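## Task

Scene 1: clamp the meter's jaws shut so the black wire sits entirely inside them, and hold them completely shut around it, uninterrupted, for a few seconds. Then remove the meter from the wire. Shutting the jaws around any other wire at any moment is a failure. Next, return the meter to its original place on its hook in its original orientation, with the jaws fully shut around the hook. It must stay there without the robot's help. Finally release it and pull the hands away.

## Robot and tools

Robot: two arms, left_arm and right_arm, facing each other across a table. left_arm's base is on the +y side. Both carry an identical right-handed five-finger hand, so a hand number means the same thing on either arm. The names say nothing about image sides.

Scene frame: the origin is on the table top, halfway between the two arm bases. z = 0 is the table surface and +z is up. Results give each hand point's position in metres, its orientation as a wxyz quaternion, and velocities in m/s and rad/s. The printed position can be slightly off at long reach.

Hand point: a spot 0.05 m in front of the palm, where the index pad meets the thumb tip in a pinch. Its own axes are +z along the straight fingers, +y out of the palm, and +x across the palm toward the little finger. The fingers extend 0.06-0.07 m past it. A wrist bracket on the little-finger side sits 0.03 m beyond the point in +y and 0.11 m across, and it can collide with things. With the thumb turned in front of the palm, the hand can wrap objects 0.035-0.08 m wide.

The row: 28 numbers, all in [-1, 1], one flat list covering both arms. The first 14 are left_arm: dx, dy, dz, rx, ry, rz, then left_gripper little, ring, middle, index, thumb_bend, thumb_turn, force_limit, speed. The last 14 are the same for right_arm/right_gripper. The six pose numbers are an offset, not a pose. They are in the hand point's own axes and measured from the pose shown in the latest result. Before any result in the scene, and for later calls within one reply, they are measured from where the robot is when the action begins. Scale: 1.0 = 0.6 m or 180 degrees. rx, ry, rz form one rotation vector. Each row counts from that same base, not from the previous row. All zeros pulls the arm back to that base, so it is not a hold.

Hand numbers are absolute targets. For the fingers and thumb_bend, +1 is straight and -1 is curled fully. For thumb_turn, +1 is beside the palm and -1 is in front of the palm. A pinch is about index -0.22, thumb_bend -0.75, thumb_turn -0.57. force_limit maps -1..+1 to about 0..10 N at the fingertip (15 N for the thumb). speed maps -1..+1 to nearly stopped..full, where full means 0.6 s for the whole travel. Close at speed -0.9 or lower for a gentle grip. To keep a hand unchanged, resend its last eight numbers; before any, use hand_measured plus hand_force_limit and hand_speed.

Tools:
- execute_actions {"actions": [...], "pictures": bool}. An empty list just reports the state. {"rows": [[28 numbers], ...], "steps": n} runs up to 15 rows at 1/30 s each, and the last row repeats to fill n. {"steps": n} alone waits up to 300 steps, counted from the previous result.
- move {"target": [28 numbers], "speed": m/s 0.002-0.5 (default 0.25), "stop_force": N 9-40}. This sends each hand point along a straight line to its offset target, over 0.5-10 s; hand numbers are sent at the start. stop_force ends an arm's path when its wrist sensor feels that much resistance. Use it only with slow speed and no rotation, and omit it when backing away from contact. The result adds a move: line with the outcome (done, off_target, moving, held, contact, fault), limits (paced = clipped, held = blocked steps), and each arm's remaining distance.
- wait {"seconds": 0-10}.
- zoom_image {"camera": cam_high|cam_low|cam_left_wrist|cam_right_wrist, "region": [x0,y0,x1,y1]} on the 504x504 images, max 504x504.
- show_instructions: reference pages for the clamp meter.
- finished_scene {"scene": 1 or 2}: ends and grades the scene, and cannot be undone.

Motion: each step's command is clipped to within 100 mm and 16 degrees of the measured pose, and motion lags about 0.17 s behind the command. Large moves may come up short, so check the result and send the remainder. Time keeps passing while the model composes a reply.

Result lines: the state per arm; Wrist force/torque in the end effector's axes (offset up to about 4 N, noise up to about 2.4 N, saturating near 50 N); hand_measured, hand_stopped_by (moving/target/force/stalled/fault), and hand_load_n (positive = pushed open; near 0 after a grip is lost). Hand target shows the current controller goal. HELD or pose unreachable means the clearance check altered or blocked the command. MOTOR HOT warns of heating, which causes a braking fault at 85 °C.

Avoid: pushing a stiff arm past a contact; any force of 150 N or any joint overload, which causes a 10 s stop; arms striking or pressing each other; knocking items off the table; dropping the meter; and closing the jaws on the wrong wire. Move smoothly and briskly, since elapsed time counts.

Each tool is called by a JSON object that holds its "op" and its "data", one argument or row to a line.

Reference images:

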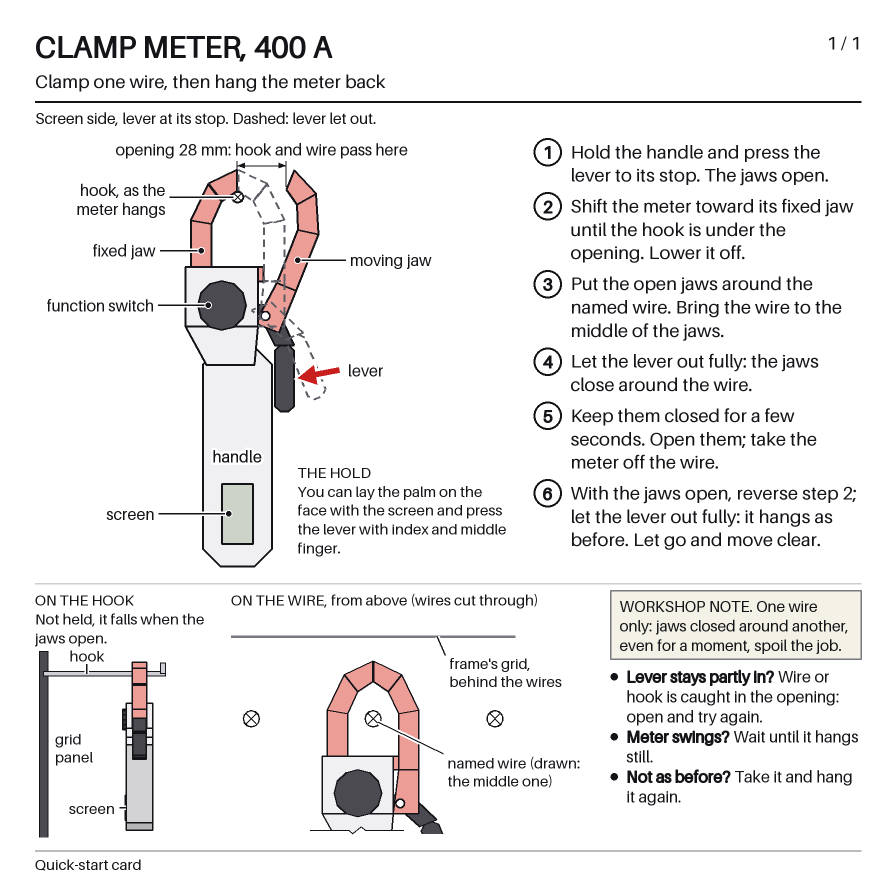

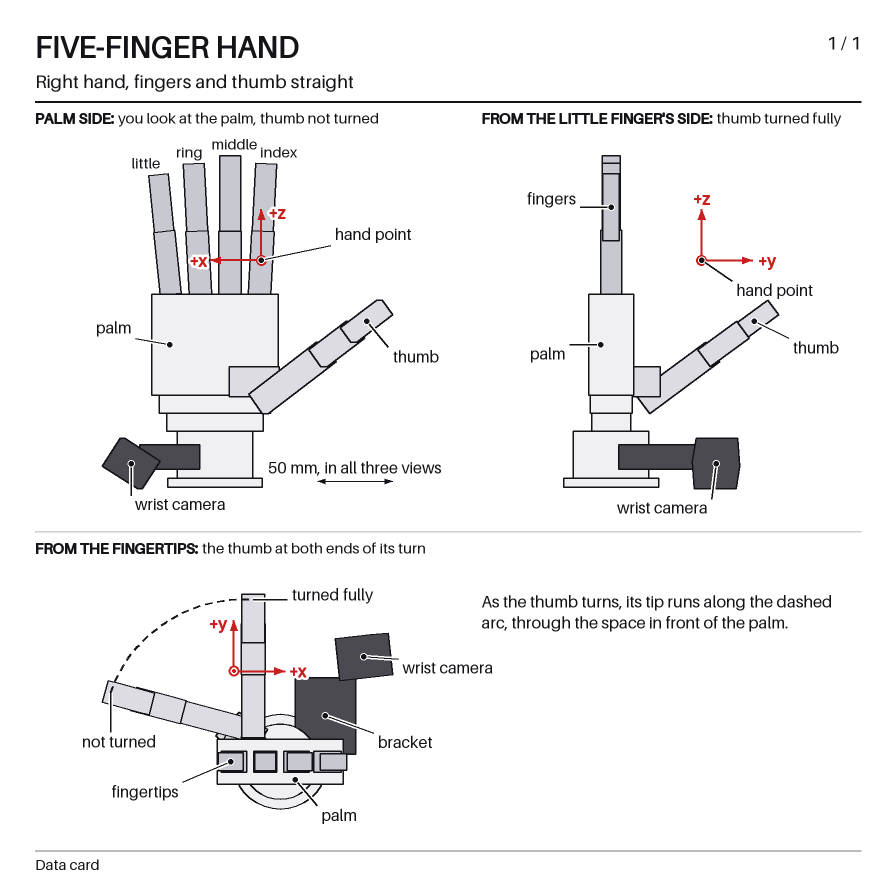

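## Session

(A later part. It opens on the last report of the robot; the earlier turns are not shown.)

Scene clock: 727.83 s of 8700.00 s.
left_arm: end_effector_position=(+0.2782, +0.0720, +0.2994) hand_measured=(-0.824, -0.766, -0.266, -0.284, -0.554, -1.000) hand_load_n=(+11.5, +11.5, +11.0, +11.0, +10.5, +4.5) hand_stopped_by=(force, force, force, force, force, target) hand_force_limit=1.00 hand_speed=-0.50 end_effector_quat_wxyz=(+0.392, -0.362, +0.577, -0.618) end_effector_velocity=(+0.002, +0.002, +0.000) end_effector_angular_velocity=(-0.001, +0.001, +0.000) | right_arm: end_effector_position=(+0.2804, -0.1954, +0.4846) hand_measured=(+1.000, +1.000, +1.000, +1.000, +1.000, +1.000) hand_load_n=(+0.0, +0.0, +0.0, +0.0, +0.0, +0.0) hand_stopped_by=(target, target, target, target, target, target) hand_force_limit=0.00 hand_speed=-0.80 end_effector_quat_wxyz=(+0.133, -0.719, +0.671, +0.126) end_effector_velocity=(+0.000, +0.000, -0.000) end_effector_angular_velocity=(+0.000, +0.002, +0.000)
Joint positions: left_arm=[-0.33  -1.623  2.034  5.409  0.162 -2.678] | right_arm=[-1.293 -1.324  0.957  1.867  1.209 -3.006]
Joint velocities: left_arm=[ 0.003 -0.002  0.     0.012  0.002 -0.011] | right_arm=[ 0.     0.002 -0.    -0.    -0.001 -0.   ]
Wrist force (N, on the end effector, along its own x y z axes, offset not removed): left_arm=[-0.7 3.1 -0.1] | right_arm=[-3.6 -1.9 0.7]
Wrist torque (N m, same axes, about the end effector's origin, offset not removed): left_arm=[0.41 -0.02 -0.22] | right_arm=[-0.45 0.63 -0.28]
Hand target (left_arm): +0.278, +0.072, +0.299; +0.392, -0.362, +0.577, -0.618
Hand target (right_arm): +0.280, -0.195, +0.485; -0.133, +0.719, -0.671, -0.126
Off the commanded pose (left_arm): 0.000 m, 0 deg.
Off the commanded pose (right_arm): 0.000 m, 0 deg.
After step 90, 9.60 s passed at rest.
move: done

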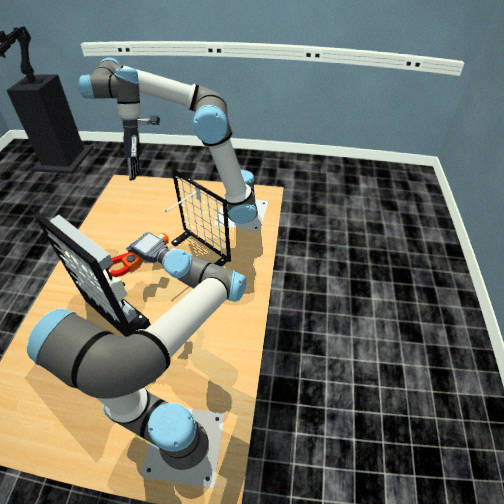

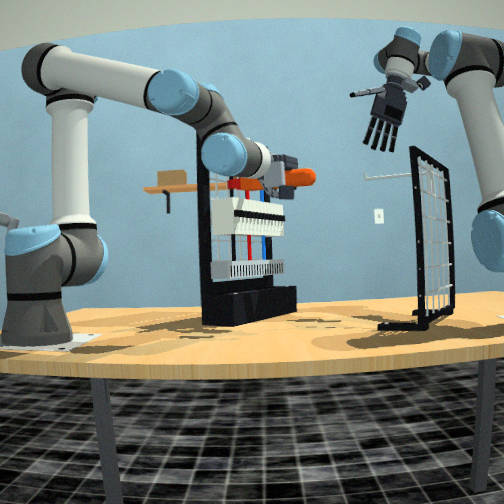

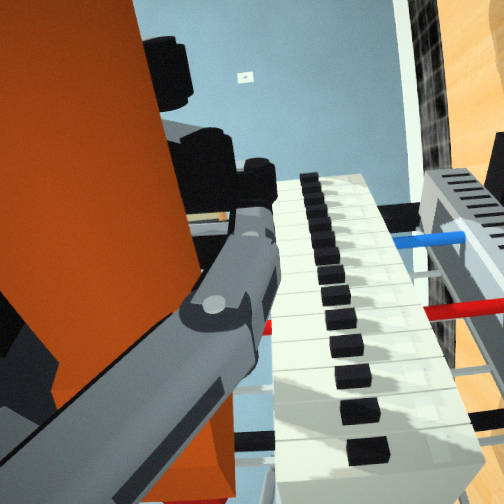

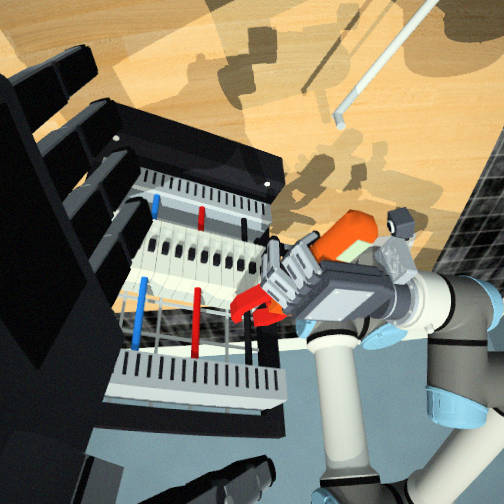

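{"op": "move", "data": {
  "target": [-0.042,0,0.0,0,0,0, -0.98,-0.98,-0.98,-0.98,-1,-1,1.0,-0.5, 0,0,0,0,0,0, 1,1,1,1,1,1,0,-0.8],
  "speed": 0.008,
  "stop_force": 9
}}

{"op": "zoom_image", "data": {
  "camera": "cam_right_wrist",
  "region": [170, 220, 370, 420]
}}

{"op": "zoom_image", "data": {
  "camera": "cam_low",
  "region": [190, 120, 370, 260]
}}

Scene clock: 740.47 s of 8700.00 s.
left_arm: end_effector_position=(+0.2890, +0.0945, +0.2995) hand_measured=(-0.824, -0.766, -0.266, -0.284, -0.554, -1.000) hand_load_n=(+11.5, +11.5, +11.0, +11.0, +10.5, +4.5) hand_stopped_by=(force, force, force, force, force, target) hand_force_limit=1.00 hand_speed=-0.50 end_effector_quat_wxyz=(+0.392, -0.362, +0.577, -0.618) end_effector_velocity=(+0.001, +0.002, +0.001) end_effector_angular_velocity=(-0.001, +0.000, +0.001) | right_arm: end_effector_position=(+0.2804, -0.1954, +0.4846) hand_measured=(+1.000, +1.000, +1.000, +1.000, +1.000, +1.000) hand_load_n=(+0.0, +0.0, +0.0, +0.0, +0.0, +0.0) hand_stopped_by=(target, target, target, target, target, target) hand_force_limit=0.00 hand_speed=-0.80 end_effector_quat_wxyz=(+0.133, -0.719, +0.671, +0.126) end_effector_velocity=(-0.000, +0.000, +0.001) end_effector_angular_velocity=(+0.001, -0.003, +0.000)
Joint positions: left_arm=[-0.32  -1.676  2.078  5.443  0.171 -2.704] | right_arm=[-1.293 -1.324  0.957  1.867  1.209 -3.006]
Joint velocities: left_arm=[ 0.002 -0.006  0.003  0.003  0.001 -0.002] | right_arm=[ 0.    -0.001 -0.002  0.    -0.    -0.   ]
Wrist force (N, on the end effector, along its own x y z axes, offset not removed): left_arm=[-0.3 -0.9 -2.0] | right_arm=[-1.7 -0.5 -0.3]
Wrist torque (N m, same axes, about the end effector's origin, offset not removed): left_arm=[-0.13 0.05 -0.26] | right_arm=[-0.20 0.34 -0.01]
Hand target (left_arm): +0.289, +0.095, +0.300; +0.392, -0.362, +0.577, -0.618
Hand target (right_arm): +0.280, -0.195, +0.485; -0.133, +0.719, -0.671, -0.126
Off the commanded pose (left_arm): 0.000 m, 0 deg.
Off the commanded pose (right_arm): 0.000 m, 0 deg.
After step 90, 6.30 s passed at rest.
move: done

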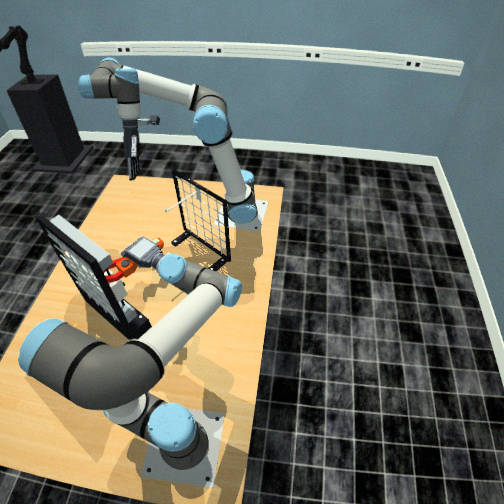

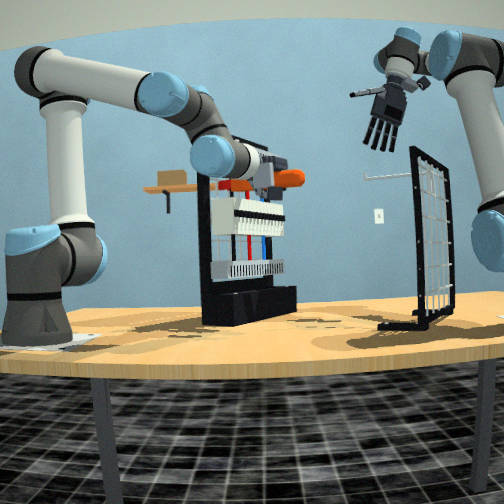

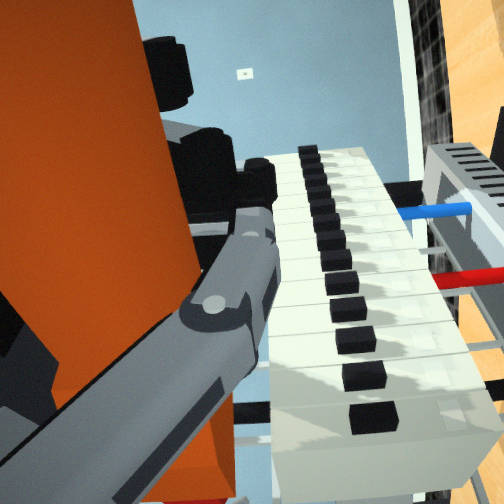

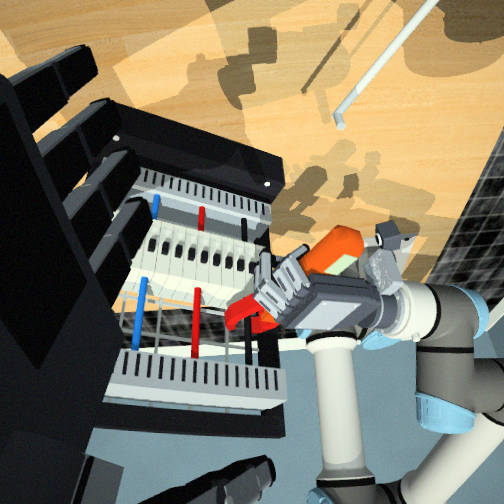

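Region (170, 220, 370, 420) of cam_right_wrist's 504x504 image, scaled by 2.520, with more detail than that image has.

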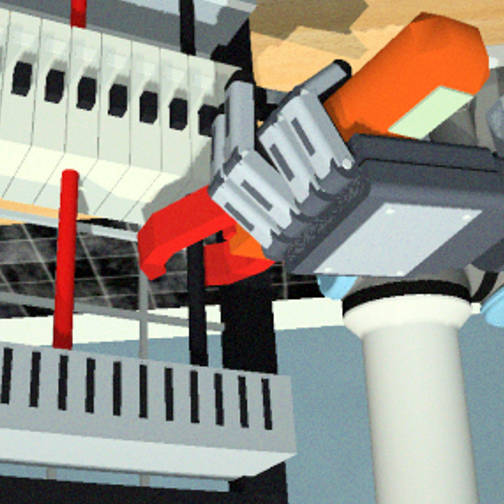

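Region (190, 120, 370, 260) of cam_low's 504x504 image, scaled by 2.800, with more detail than that image has.

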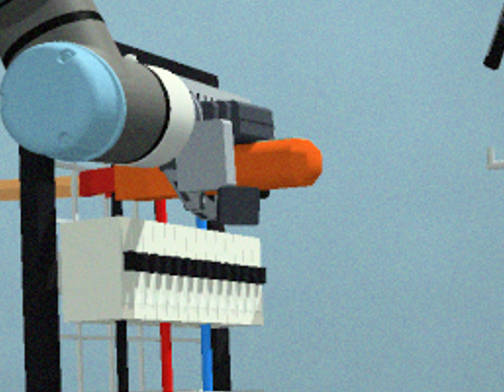

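{"op": "move", "data": {
  "target": [0.008,0,0.008,0,0,0, -0.98,-0.98,-0.98,-0.98,-1,-1,1.0,-0.5, 0,0,0,0,0,0, 1,1,1,1,1,1,0,-0.8],
  "speed": 0.008,
  "stop_force": 9
}}

{"op": "move", "data": {
  "target": [0,0,0,0,0,0, -0.98,-0.98,0.5,0.5,-1,-1,1.0,-0.5, 0,0,0,0,0,0, 1,1,1,1,1,1,0,-0.8],
  "speed": 0.008
}}

{"op": "zoom_image", "data": {
  "camera": "cam_right_wrist",
  "region": [170, 220, 370, 420]
}}

{"op": "zoom_image", "data": {
  "camera": "cam_high",
  "region": [60, 210, 200, 310]
}}

Scene clock: 757.03 s of 8700.00 s.
left_arm: end_effector_position=(+0.2911, +0.0884, +0.2999) hand_measured=(-0.824, -0.766, -0.266, -0.284, -0.554, -1.000) hand_load_n=(+11.5, +11.5, +11.0, +11.0, +10.5, +4.5) hand_stopped_by=(force, force, force, force, force, target) hand_force_limit=1.00 hand_speed=-0.50 end_effector_quat_wxyz=(+0.393, -0.362, +0.577, -0.618) end_effector_velocity=(+0.001, -0.002, +0.000) end_effector_angular_velocity=(+0.001, +0.000, +0.000) | right_arm: end_effector_position=(+0.2804, -0.1954, +0.4846) hand_measured=(+1.000, +1.000, +1.000, +1.000, +1.000, +1.000) hand_load_n=(+0.0, +0.0, +0.0, +0.0, +0.0, +0.0) hand_stopped_by=(target, target, target, target, target, target) hand_force_limit=0.00 hand_speed=-0.80 end_effector_quat_wxyz=(+0.133, -0.719, +0.671, +0.126) end_effector_velocity=(+0.000, +0.000, -0.000) end_effector_angular_velocity=(-0.000, +0.000, -0.000)
Joint positions: left_arm=[-0.31  -1.656  2.057  5.468  0.181 -2.728] | right_arm=[-1.293 -1.324  0.957  1.867  1.209 -3.006]
Joint velocities: left_arm=[ 0.004  0.007 -0.008  0.012  0.003 -0.01 ] | right_arm=[ 0.     0.001 -0.001  0.     0.     0.   ]
Wrist force (N, on the end effector, along its own x y z axes, offset not removed): left_arm=[0.1 -0.7 -1.6] | right_arm=[-3.1 -0.2 -0.7]
Wrist torque (N m, same axes, about the end effector's origin, offset not removed): left_arm=[-0.27 -0.05 -0.29] | right_arm=[-0.15 0.58 -0.07]
Hand target (left_arm): +0.291, +0.088, +0.300; +0.393, -0.362, +0.577, -0.618
Hand target (right_arm): +0.280, -0.195, +0.485; -0.133, +0.719, -0.671, -0.126
Off the commanded pose (left_arm): 0.000 m, 0 deg.
Off the commanded pose (right_arm): 0.000 m, 0 deg.
After step 90, 12.47 s passed at rest.
move: done

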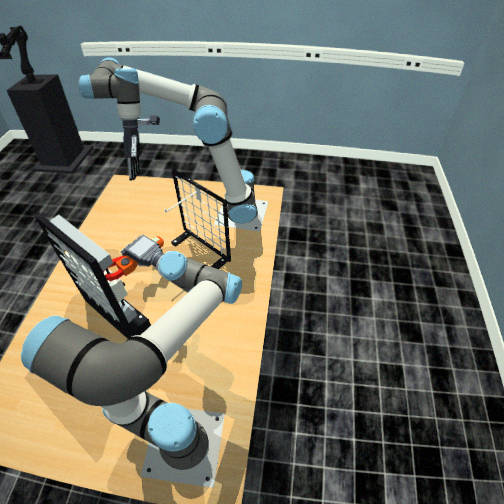

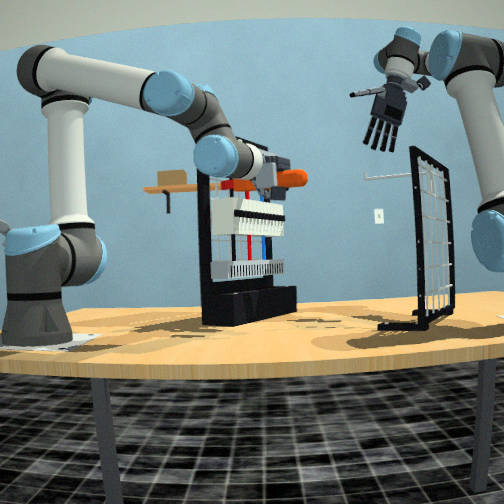

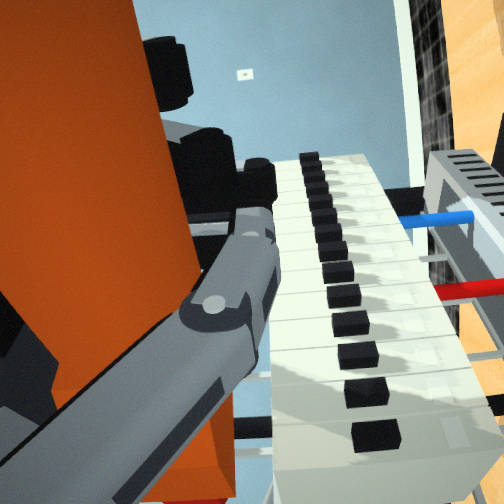

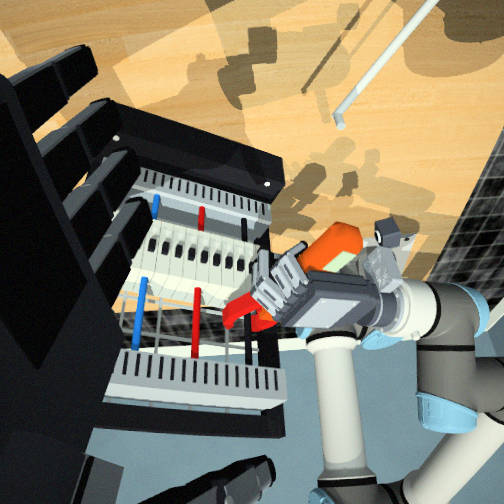

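Scene clock: 758.27 s of 8700.00 s.
left_arm: end_effector_position=(+0.2911, +0.0884, +0.2999) hand_measured=(-0.824, -0.766, +0.500, +0.500, -0.554, -1.000) hand_load_n=(+8.0, +11.0, +0.0, +0.0, +9.5, +7.5) hand_stopped_by=(force, force, target, target, force, target) hand_force_limit=1.00 hand_speed=-0.50 end_effector_quat_wxyz=(+0.393, -0.362, +0.577, -0.618) end_effector_velocity=(-0.001, -0.000, -0.000) end_effector_angular_velocity=(+0.001, -0.000, -0.002) | right_arm: end_effector_position=(+0.2804, -0.1954, +0.4846) hand_measured=(+1.000, +1.000, +1.000, +1.000, +1.000, +1.000) hand_load_n=(+0.0, +0.0, +0.0, +0.0, +0.0, +0.0) hand_stopped_by=(target, target, target, target, target, target) hand_force_limit=0.00 hand_speed=-0.80 end_effector_quat_wxyz=(+0.133, -0.719, +0.671, +0.126) end_effector_velocity=(-0.000, -0.000, -0.000) end_effector_angular_velocity=(-0.001, +0.001, +0.000)
Joint positions: left_arm=[-0.31  -1.656  2.057  5.468  0.181 -2.728] | right_arm=[-1.293 -1.324  0.957  1.867  1.209 -3.006]
Joint velocities: left_arm=[-0.002  0.     0.     0.001  0.     0.   ] | right_arm=[ 0.    -0.     0.001  0.     0.    -0.   ]
Wrist force (N, on the end effector, along its own x y z axes, offset not removed): left_arm=[-3.8 4.6 2.5] | right_arm=[-2.8 -1.7 0.2]
Wrist torque (N m, same axes, about the end effector's origin, offset not removed): left_arm=[0.32 0.35 -0.24] | right_arm=[-0.37 0.43 -0.13]
Hand target (left_arm): +0.291, +0.088, +0.300; +0.393, -0.362, +0.577, -0.618
Hand target (right_arm): +0.280, -0.195, +0.485; -0.133, +0.719, -0.671, -0.126
Off the commanded pose (left_arm): 0.000 m, 0 deg.
Off the commanded pose (right_arm): 0.000 m, 0 deg.
move: done

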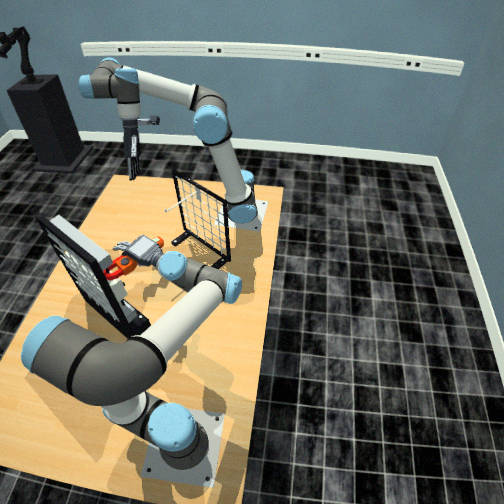

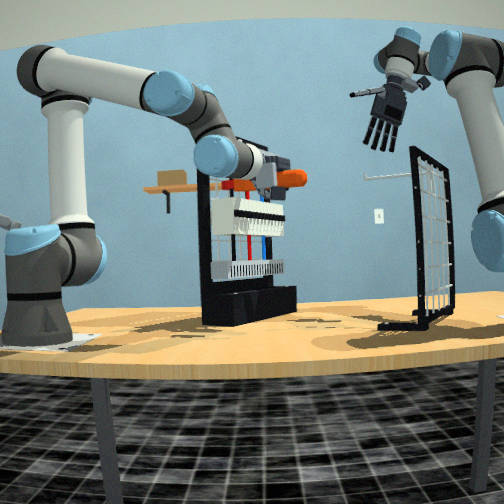

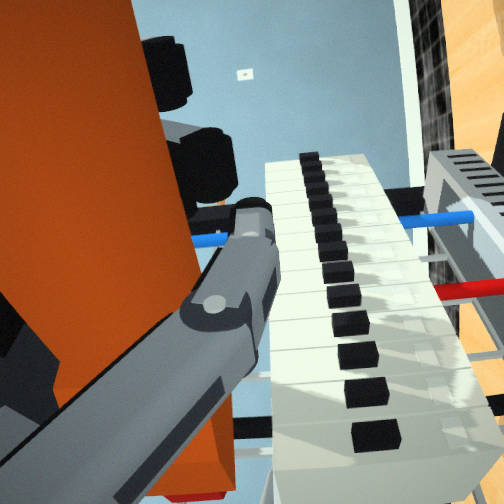

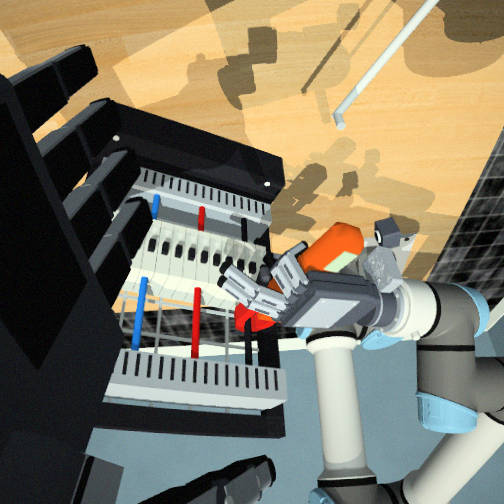

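Region (170, 220, 370, 420) of cam_right_wrist's 504x504 image, scaled by 2.520, with more detail than that image has.

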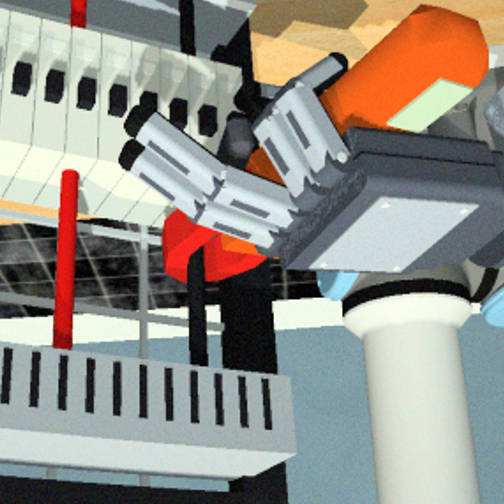

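Region (60, 210, 200, 310) of cam_high's 504x504 image, scaled by 3.600, with more detail than that image has; it fills the top 360 rows of this view, and the rest is white.

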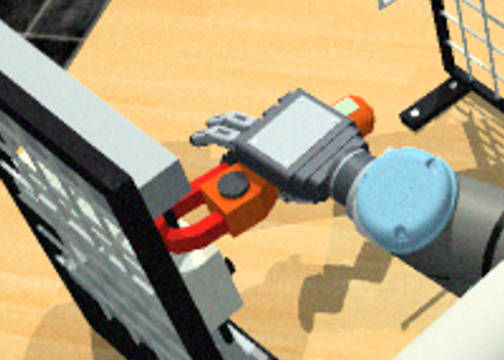

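{"op": "move", "data": {
  "target": [-0.012,0,0,0,0,0, -0.98,-0.98,0.5,0.5,-1,-1,1.0,-0.5, 0,0,0,0,0,0, 1,1,1,1,1,1,0,-0.8],
  "speed": 0.006,
  "stop_force": 9
}}

{"op": "wait", "data": {
  "seconds": 5
}}

{"op": "zoom_image", "data": {
  "camera": "cam_high",
  "region": [80, 230, 160, 290]
}}

Scene clock: 769.97 s of 8700.00 s.
left_arm: end_effector_position=(+0.2941, +0.0947, +0.2999) hand_measured=(-0.824, -0.766, +0.500, +0.500, -0.554, -1.000) hand_load_n=(+8.0, +11.0, +0.0, +0.0, +9.5, +7.0) hand_stopped_by=(force, force, target, target, force, target) hand_force_limit=1.00 hand_speed=-0.50 end_effector_quat_wxyz=(+0.393, -0.362, +0.577, -0.618) end_effector_velocity=(+0.001, +0.001, -0.000) end_effector_angular_velocity=(+0.001, -0.000, -0.000) | right_arm: end_effector_position=(+0.2804, -0.1954, +0.4846) hand_measured=(+1.000, +1.000, +1.000, +1.000, +1.000, +1.000) hand_load_n=(+0.0, +0.0, +0.0, +0.0, +0.0, +0.0) hand_stopped_by=(target, target, target, target, target, target) hand_force_limit=0.00 hand_speed=-0.80 end_effector_quat_wxyz=(+0.133, -0.719, +0.671, +0.126) end_effector_velocity=(-0.001, -0.000, +0.000) end_effector_angular_velocity=(+0.001, -0.000, -0.000)
Joint positions: left_arm=[-0.306 -1.67   2.069  5.477  0.184 -2.735] | right_arm=[-1.293 -1.324  0.957  1.867  1.209 -3.006]
Joint velocities: left_arm=[ 0.001 -0.003  0.003  0.003  0.002 -0.002] | right_arm=[ 0.    -0.002  0.001  0.    -0.001  0.   ]
Wrist force (N, on the end effector, along its own x y z axes, offset not removed): left_arm=[-2.2 3.5 0.2] | right_arm=[-4.1 -0.8 -0.7]
Wrist torque (N m, same axes, about the end effector's origin, offset not removed): left_arm=[0.25 0.25 -0.27] | right_arm=[-0.22 0.64 -0.20]
Hand target (left_arm): +0.294, +0.095, +0.300; +0.393, -0.362, +0.577, -0.618
Hand target (right_arm): +0.280, -0.195, +0.485; -0.133, +0.719, -0.671, -0.126
Off the commanded pose (left_arm): 0.000 m, 0 deg.
Off the commanded pose (right_arm): 0.000 m, 0 deg.
After step 90, 7.27 s passed at rest.
move: done

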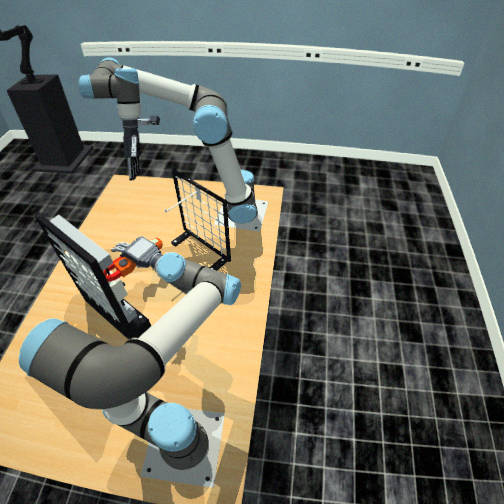

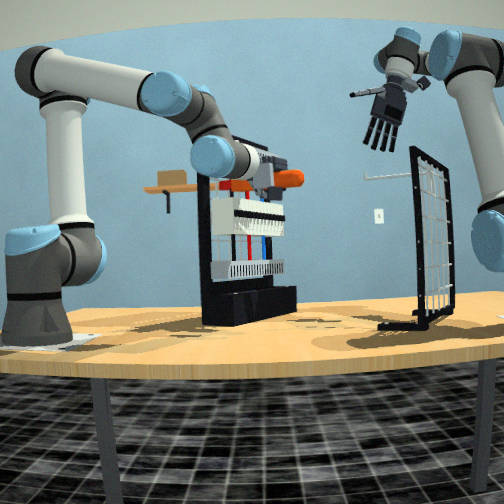

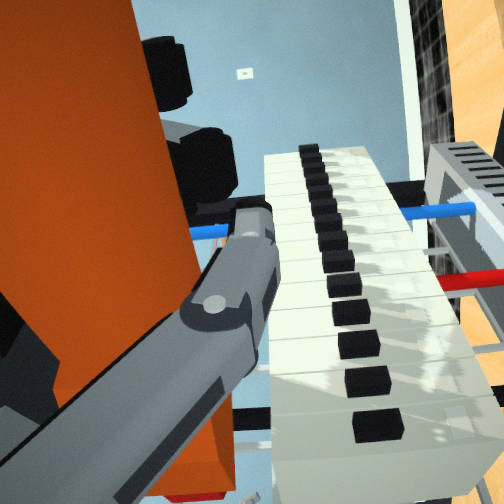

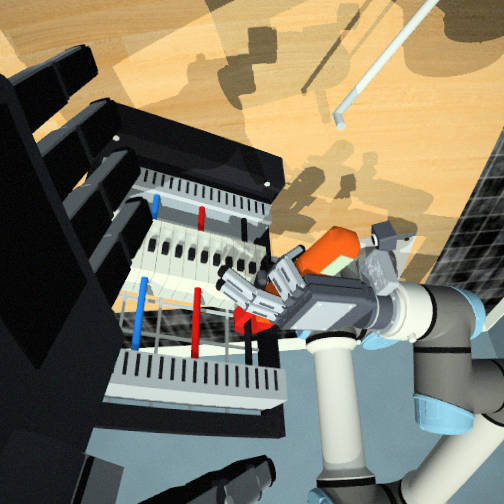

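Scene clock: 774.97 s of 8700.00 s.
left_arm: end_effector_position=(+0.2942, +0.0949, +0.2999) hand_measured=(-0.824, -0.766, +0.500, +0.500, -0.554, -1.000) hand_load_n=(+8.0, +11.0, +0.0, +0.0, +9.5, +7.0) hand_stopped_by=(force, force, target, target, force, target) hand_force_limit=1.00 hand_speed=-0.50 end_effector_quat_wxyz=(+0.393, -0.362, +0.577, -0.618) end_effector_velocity=(+0.000, -0.000, -0.000) end_effector_angular_velocity=(-0.001, +0.000, -0.000) | right_arm: end_effector_position=(+0.2804, -0.1954, +0.4846) hand_measured=(+1.000, +1.000, +1.000, +1.000, +1.000, +1.000) hand_load_n=(+0.0, +0.0, +0.0, +0.0, +0.0, +0.0) hand_stopped_by=(target, target, target, target, target, target) hand_force_limit=0.00 hand_speed=-0.80 end_effector_quat_wxyz=(+0.133, -0.719, +0.671, +0.126) end_effector_velocity=(+0.000, +0.000, -0.000) end_effector_angular_velocity=(+0.000, +0.000, +0.000)
Joint positions: left_arm=[-0.306 -1.671  2.069  5.477  0.184 -2.735] | right_arm=[-1.293 -1.324  0.957  1.867  1.209 -3.006]
Joint velocities: left_arm=[ 0.     0.     0.    -0.     0.    -0.001] | right_arm=[ 0.     0.001 -0.001 -0.    -0.     0.   ]
Wrist force (N, on the end effector, along its own x y z axes, offset not removed): left_arm=[1.5 0.9 0.7] | right_arm=[-3.0 -0.6 -0.4]
Wrist torque (N m, same axes, about the end effector's origin, offset not removed): left_arm=[-0.14 -0.30 -0.17] | right_arm=[-0.23 0.58 -0.12]
Hand target (left_arm): +0.294, +0.095, +0.300; +0.393, -0.362, +0.577, -0.618
Hand target (right_arm): +0.280, -0.195, +0.485; -0.133, +0.719, -0.671, -0.126
Off the commanded pose (left_arm): 0.000 m, 0 deg.
Off the commanded pose (right_arm): 0.000 m, 0 deg.
Steps of this call (steps 1 to 90: nothing new was sent; then 2.00 s passed at rest). Readings (end_effector_position | what the end effector reports):
1: left_arm (+0.2942, +0.0947, +0.2999) | right_arm (+0.2804, -0.1954, +0.4846) | left_arm hand_measured=(-0.824, -0.766, +0.500, +0.500, -0.554, -1.000) hand_load_n=(+8.0, +11.0, +0.0, +0.0, +9.5, +7.0) hand_stopped_by=(force, force, target, target, force, target) hand_force_limit=1.00 hand_speed=-0.50 | right_arm hand_measured=(+1.000, +1.000, +1.000, +1.000, +1.000, +1.000) hand_load_n=(+0.0, +0.0, +0.0, +0.0, +0.0, +0.0) hand_stopped_by=(target, target, target, target, target, target) hand_force_limit=0.00 hand_speed=-0.80
2: left_arm (+0.2942, +0.0948, +0.2999) | right_arm (+0.2804, -0.1954, +0.4846) | left_arm hand_measured=(-0.824, -0.766, +0.500, +0.500, -0.554, -1.000) hand_load_n=(+8.0, +11.0, +0.0, +0.0, +9.5, +7.0) hand_stopped_by=(force, force, target, target, force, target) hand_force_limit=1.00 hand_speed=-0.50 | right_arm hand_measured=(+1.000, +1.000, +1.000, +1.000, +1.000, +1.000) hand_load_n=(+0.0, +0.0, +0.0, +0.0, +0.0, +0.0) hand_stopped_by=(target, target, target, target, target, target) hand_force_limit=0.00 hand_speed=-0.80
4: left_arm (+0.2942, +0.0948, +0.2999) | right_arm (+0.2804, -0.1954, +0.4846) | left_arm hand_measured=(-0.824, -0.766, +0.500, +0.500, -0.554, -1.000) hand_load_n=(+8.0, +11.0, +0.0, +0.0, +9.5, +7.0) hand_stopped_by=(force, force, target, target, force, target) hand_force_limit=1.00 hand_speed=-0.50 | right_arm hand_measured=(+1.000, +1.000, +1.000, +1.000, +1.000, +1.000) hand_load_n=(+0.0, +0.0, +0.0, +0.0, +0.0, +0.0) hand_stopped_by=(target, target, target, target, target, target) hand_force_limit=0.00 hand_speed=-0.80
8: left_arm (+0.2942, +0.0948, +0.2999) | right_arm (+0.2804, -0.1954, +0.4846) | left_arm hand_measured=(-0.824, -0.766, +0.500, +0.500, -0.554, -1.000) hand_load_n=(+8.0, +11.0, +0.0, +0.0, +9.5, +7.0) hand_stopped_by=(force, force, target, target, force, target) hand_force_limit=1.00 hand_speed=-0.50 | right_arm hand_measured=(+1.000, +1.000, +1.000, +1.000, +1.000, +1.000) hand_load_n=(+0.0, +0.0, +0.0, +0.0, +0.0, +0.0) hand_stopped_by=(target, target, target, target, target, target) hand_force_limit=0.00 hand_speed=-0.80
90: the state above

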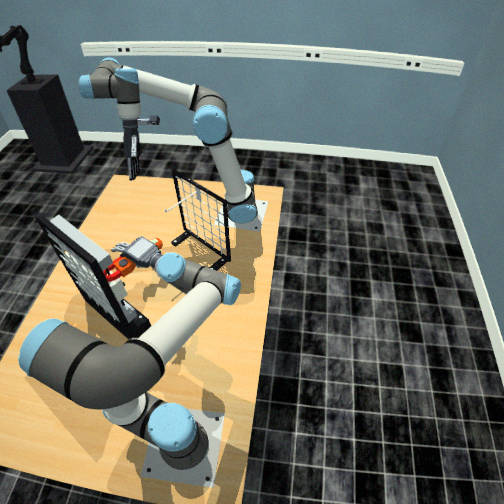

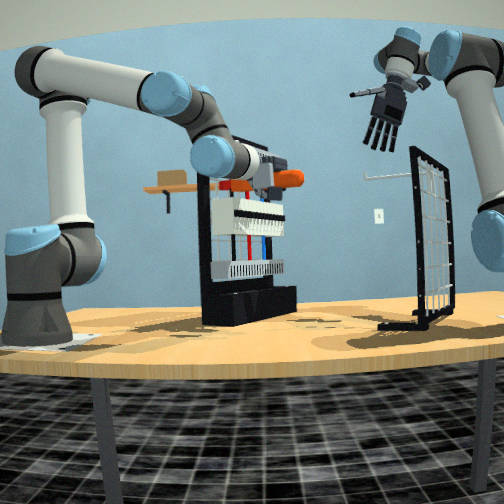

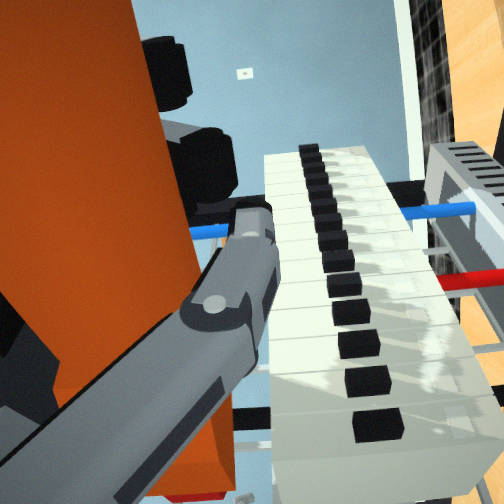

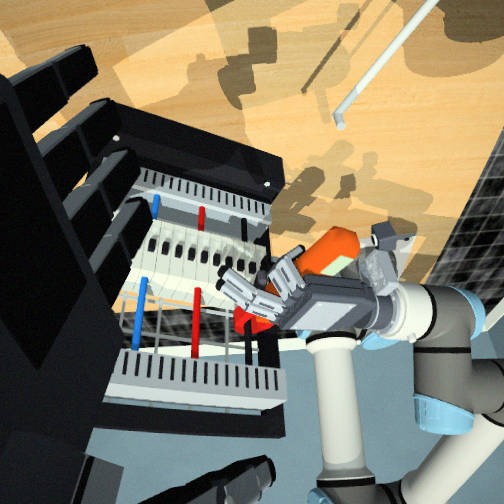

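Region (80, 230, 160, 290) of cam_high's 504x504 image, scaled by 6.300, with more detail than that image has; it fills the top 378 rows of this view, and the rest is white.

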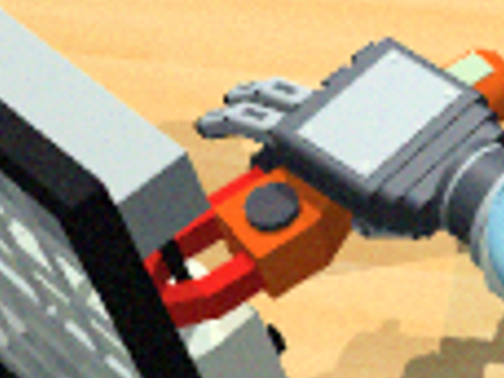

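{"op": "execute_actions", "data": {
  "actions": []
}}

Scene clock: 805.13 s of 8700.00 s.
left_arm: end_effector_position=(+0.2942, +0.0949, +0.2999) hand_measured=(-0.824, -0.766, +0.500, +0.500, -0.554, -1.000) hand_load_n=(+8.0, +11.0, +0.0, +0.0, +9.5, +7.0) hand_stopped_by=(force, force, target, target, force, target) hand_force_limit=1.00 hand_speed=-0.50 end_effector_quat_wxyz=(+0.393, -0.362, +0.577, -0.618) end_effector_velocity=(-0.000, -0.000, +0.000) end_effector_angular_velocity=(+0.001, -0.001, -0.001) | right_arm: end_effector_position=(+0.2804, -0.1954, +0.4846) hand_measured=(+1.000, +1.000, +1.000, +1.000, +1.000, +1.000) hand_load_n=(+0.0, +0.0, +0.0, +0.0, +0.0, +0.0) hand_stopped_by=(target, target, target, target, target, target) hand_force_limit=0.00 hand_speed=-0.80 end_effector_quat_wxyz=(+0.133, -0.719, +0.671, +0.126) end_effector_velocity=(-0.001, -0.000, +0.001) end_effector_angular_velocity=(+0.001, -0.004, +0.000)
Joint positions: left_arm=[-0.306 -1.671  2.069  5.477  0.184 -2.735] | right_arm=[-1.293 -1.324  0.957  1.867  1.209 -3.006]
Joint velocities: left_arm=[-0.001 -0.     0.    -0.     0.001  0.001] | right_arm=[ 0.    -0.004 -0.001  0.     0.    -0.   ]
Wrist force (N, on the end effector, along its own x y z axes, offset not removed): left_arm=[-3.5 2.6 -0.9] | right_arm=[-2.5 0.2 0.0]
Wrist torque (N m, same axes, about the end effector's origin, offset not removed): left_arm=[0.32 0.62 -0.46] | right_arm=[-0.17 0.56 -0.07]
Hand target (left_arm): +0.294, +0.095, +0.300; +0.393, -0.362, +0.577, -0.618
Hand target (right_arm): +0.280, -0.195, +0.485; -0.133, +0.719, -0.671, -0.126
Off the commanded pose (left_arm): 0.000 m, 0 deg.
Off the commanded pose (right_arm): 0.000 m, 0 deg.
Steps of this call (steps 1 to 90: nothing new was sent; then 27.17 s passed at rest). Readings (end_effector_position | what the end effector reports):
1: left_arm (+0.2942, +0.0949, +0.2999) | right_arm (+0.2804, -0.1954, +0.4846) | left_arm hand_measured=(-0.824, -0.766, +0.500, +0.500, -0.554, -1.000) hand_load_n=(+8.0, +11.0, +0.0, +0.0, +9.5, +7.0) hand_stopped_by=(force, force, target, target, force, target) hand_force_limit=1.00 hand_speed=-0.50 | right_arm hand_measured=(+1.000, +1.000, +1.000, +1.000, +1.000, +1.000) hand_load_n=(+0.0, +0.0, +0.0, +0.0, +0.0, +0.0) hand_stopped_by=(target, target, target, target, target, target) hand_force_limit=0.00 hand_speed=-0.80
2: left_arm (+0.2942, +0.0949, +0.2999) | right_arm (+0.2804, -0.1954, +0.4846) | left_arm hand_measured=(-0.824, -0.766, +0.500, +0.500, -0.554, -1.000) hand_load_n=(+8.0, +11.0, +0.0, +0.0, +9.5, +7.0) hand_stopped_by=(force, force, target, target, force, target) hand_force_limit=1.00 hand_speed=-0.50 | right_arm hand_measured=(+1.000, +1.000, +1.000, +1.000, +1.000, +1.000) hand_load_n=(+0.0, +0.0, +0.0, +0.0, +0.0, +0.0) hand_stopped_by=(target, target, target, target, target, target) hand_force_limit=0.00 hand_speed=-0.80
4: left_arm (+0.2942, +0.0949, +0.2999) | right_arm (+0.2804, -0.1954, +0.4846) | left_arm hand_measured=(-0.824, -0.766, +0.500, +0.500, -0.554, -1.000) hand_load_n=(+8.0, +11.0, +0.0, +0.0, +9.5, +7.0) hand_stopped_by=(force, force, target, target, force, target) hand_force_limit=1.00 hand_speed=-0.50 | right_arm hand_measured=(+1.000, +1.000, +1.000, +1.000, +1.000, +1.000) hand_load_n=(+0.0, +0.0, +0.0, +0.0, +0.0, +0.0) hand_stopped_by=(target, target, target, target, target, target) hand_force_limit=0.00 hand_speed=-0.80
8: left_arm (+0.2942, +0.0949, +0.2999) | right_arm (+0.2804, -0.1954, +0.4846) | left_arm hand_measured=(-0.824, -0.766, +0.500, +0.500, -0.554, -1.000) hand_load_n=(+8.0, +11.0, +0.0, +0.0, +9.5, +7.0) hand_stopped_by=(force, force, target, target, force, target) hand_force_limit=1.00 hand_speed=-0.50 | right_arm hand_measured=(+1.000, +1.000, +1.000, +1.000, +1.000, +1.000) hand_load_n=(+0.0, +0.0, +0.0, +0.0, +0.0, +0.0) hand_stopped_by=(target, target, target, target, target, target) hand_force_limit=0.00 hand_speed=-0.80
90: the state above

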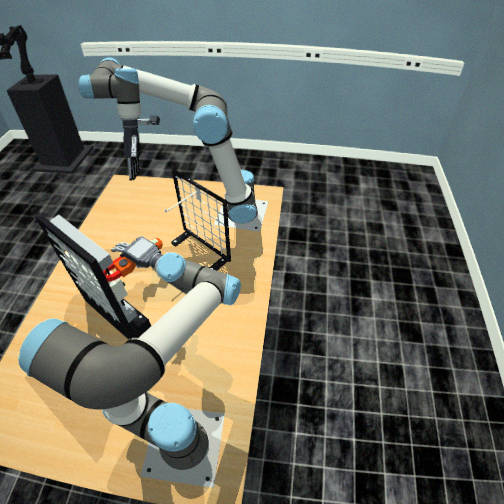

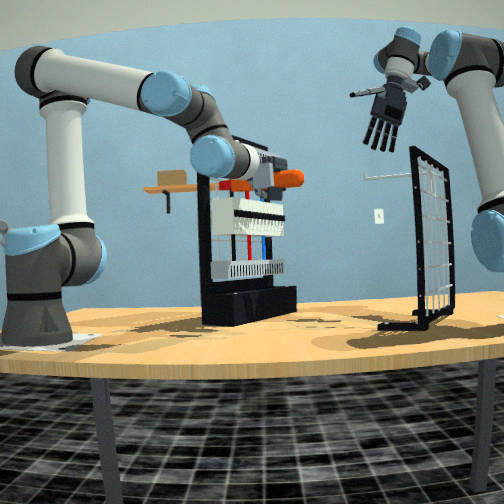

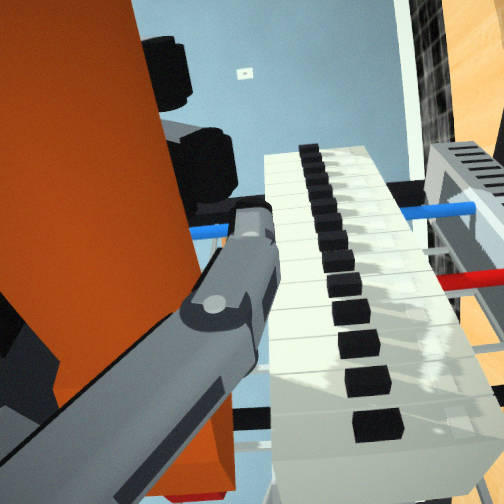

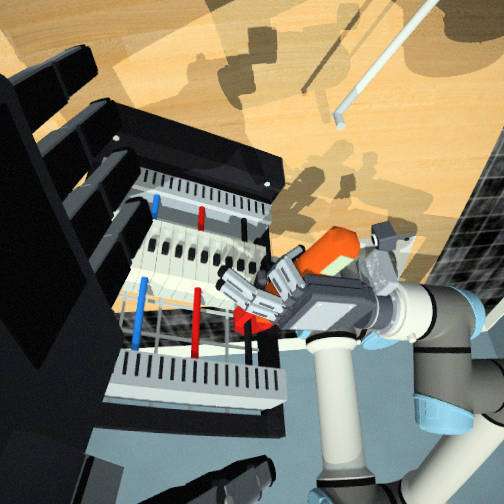

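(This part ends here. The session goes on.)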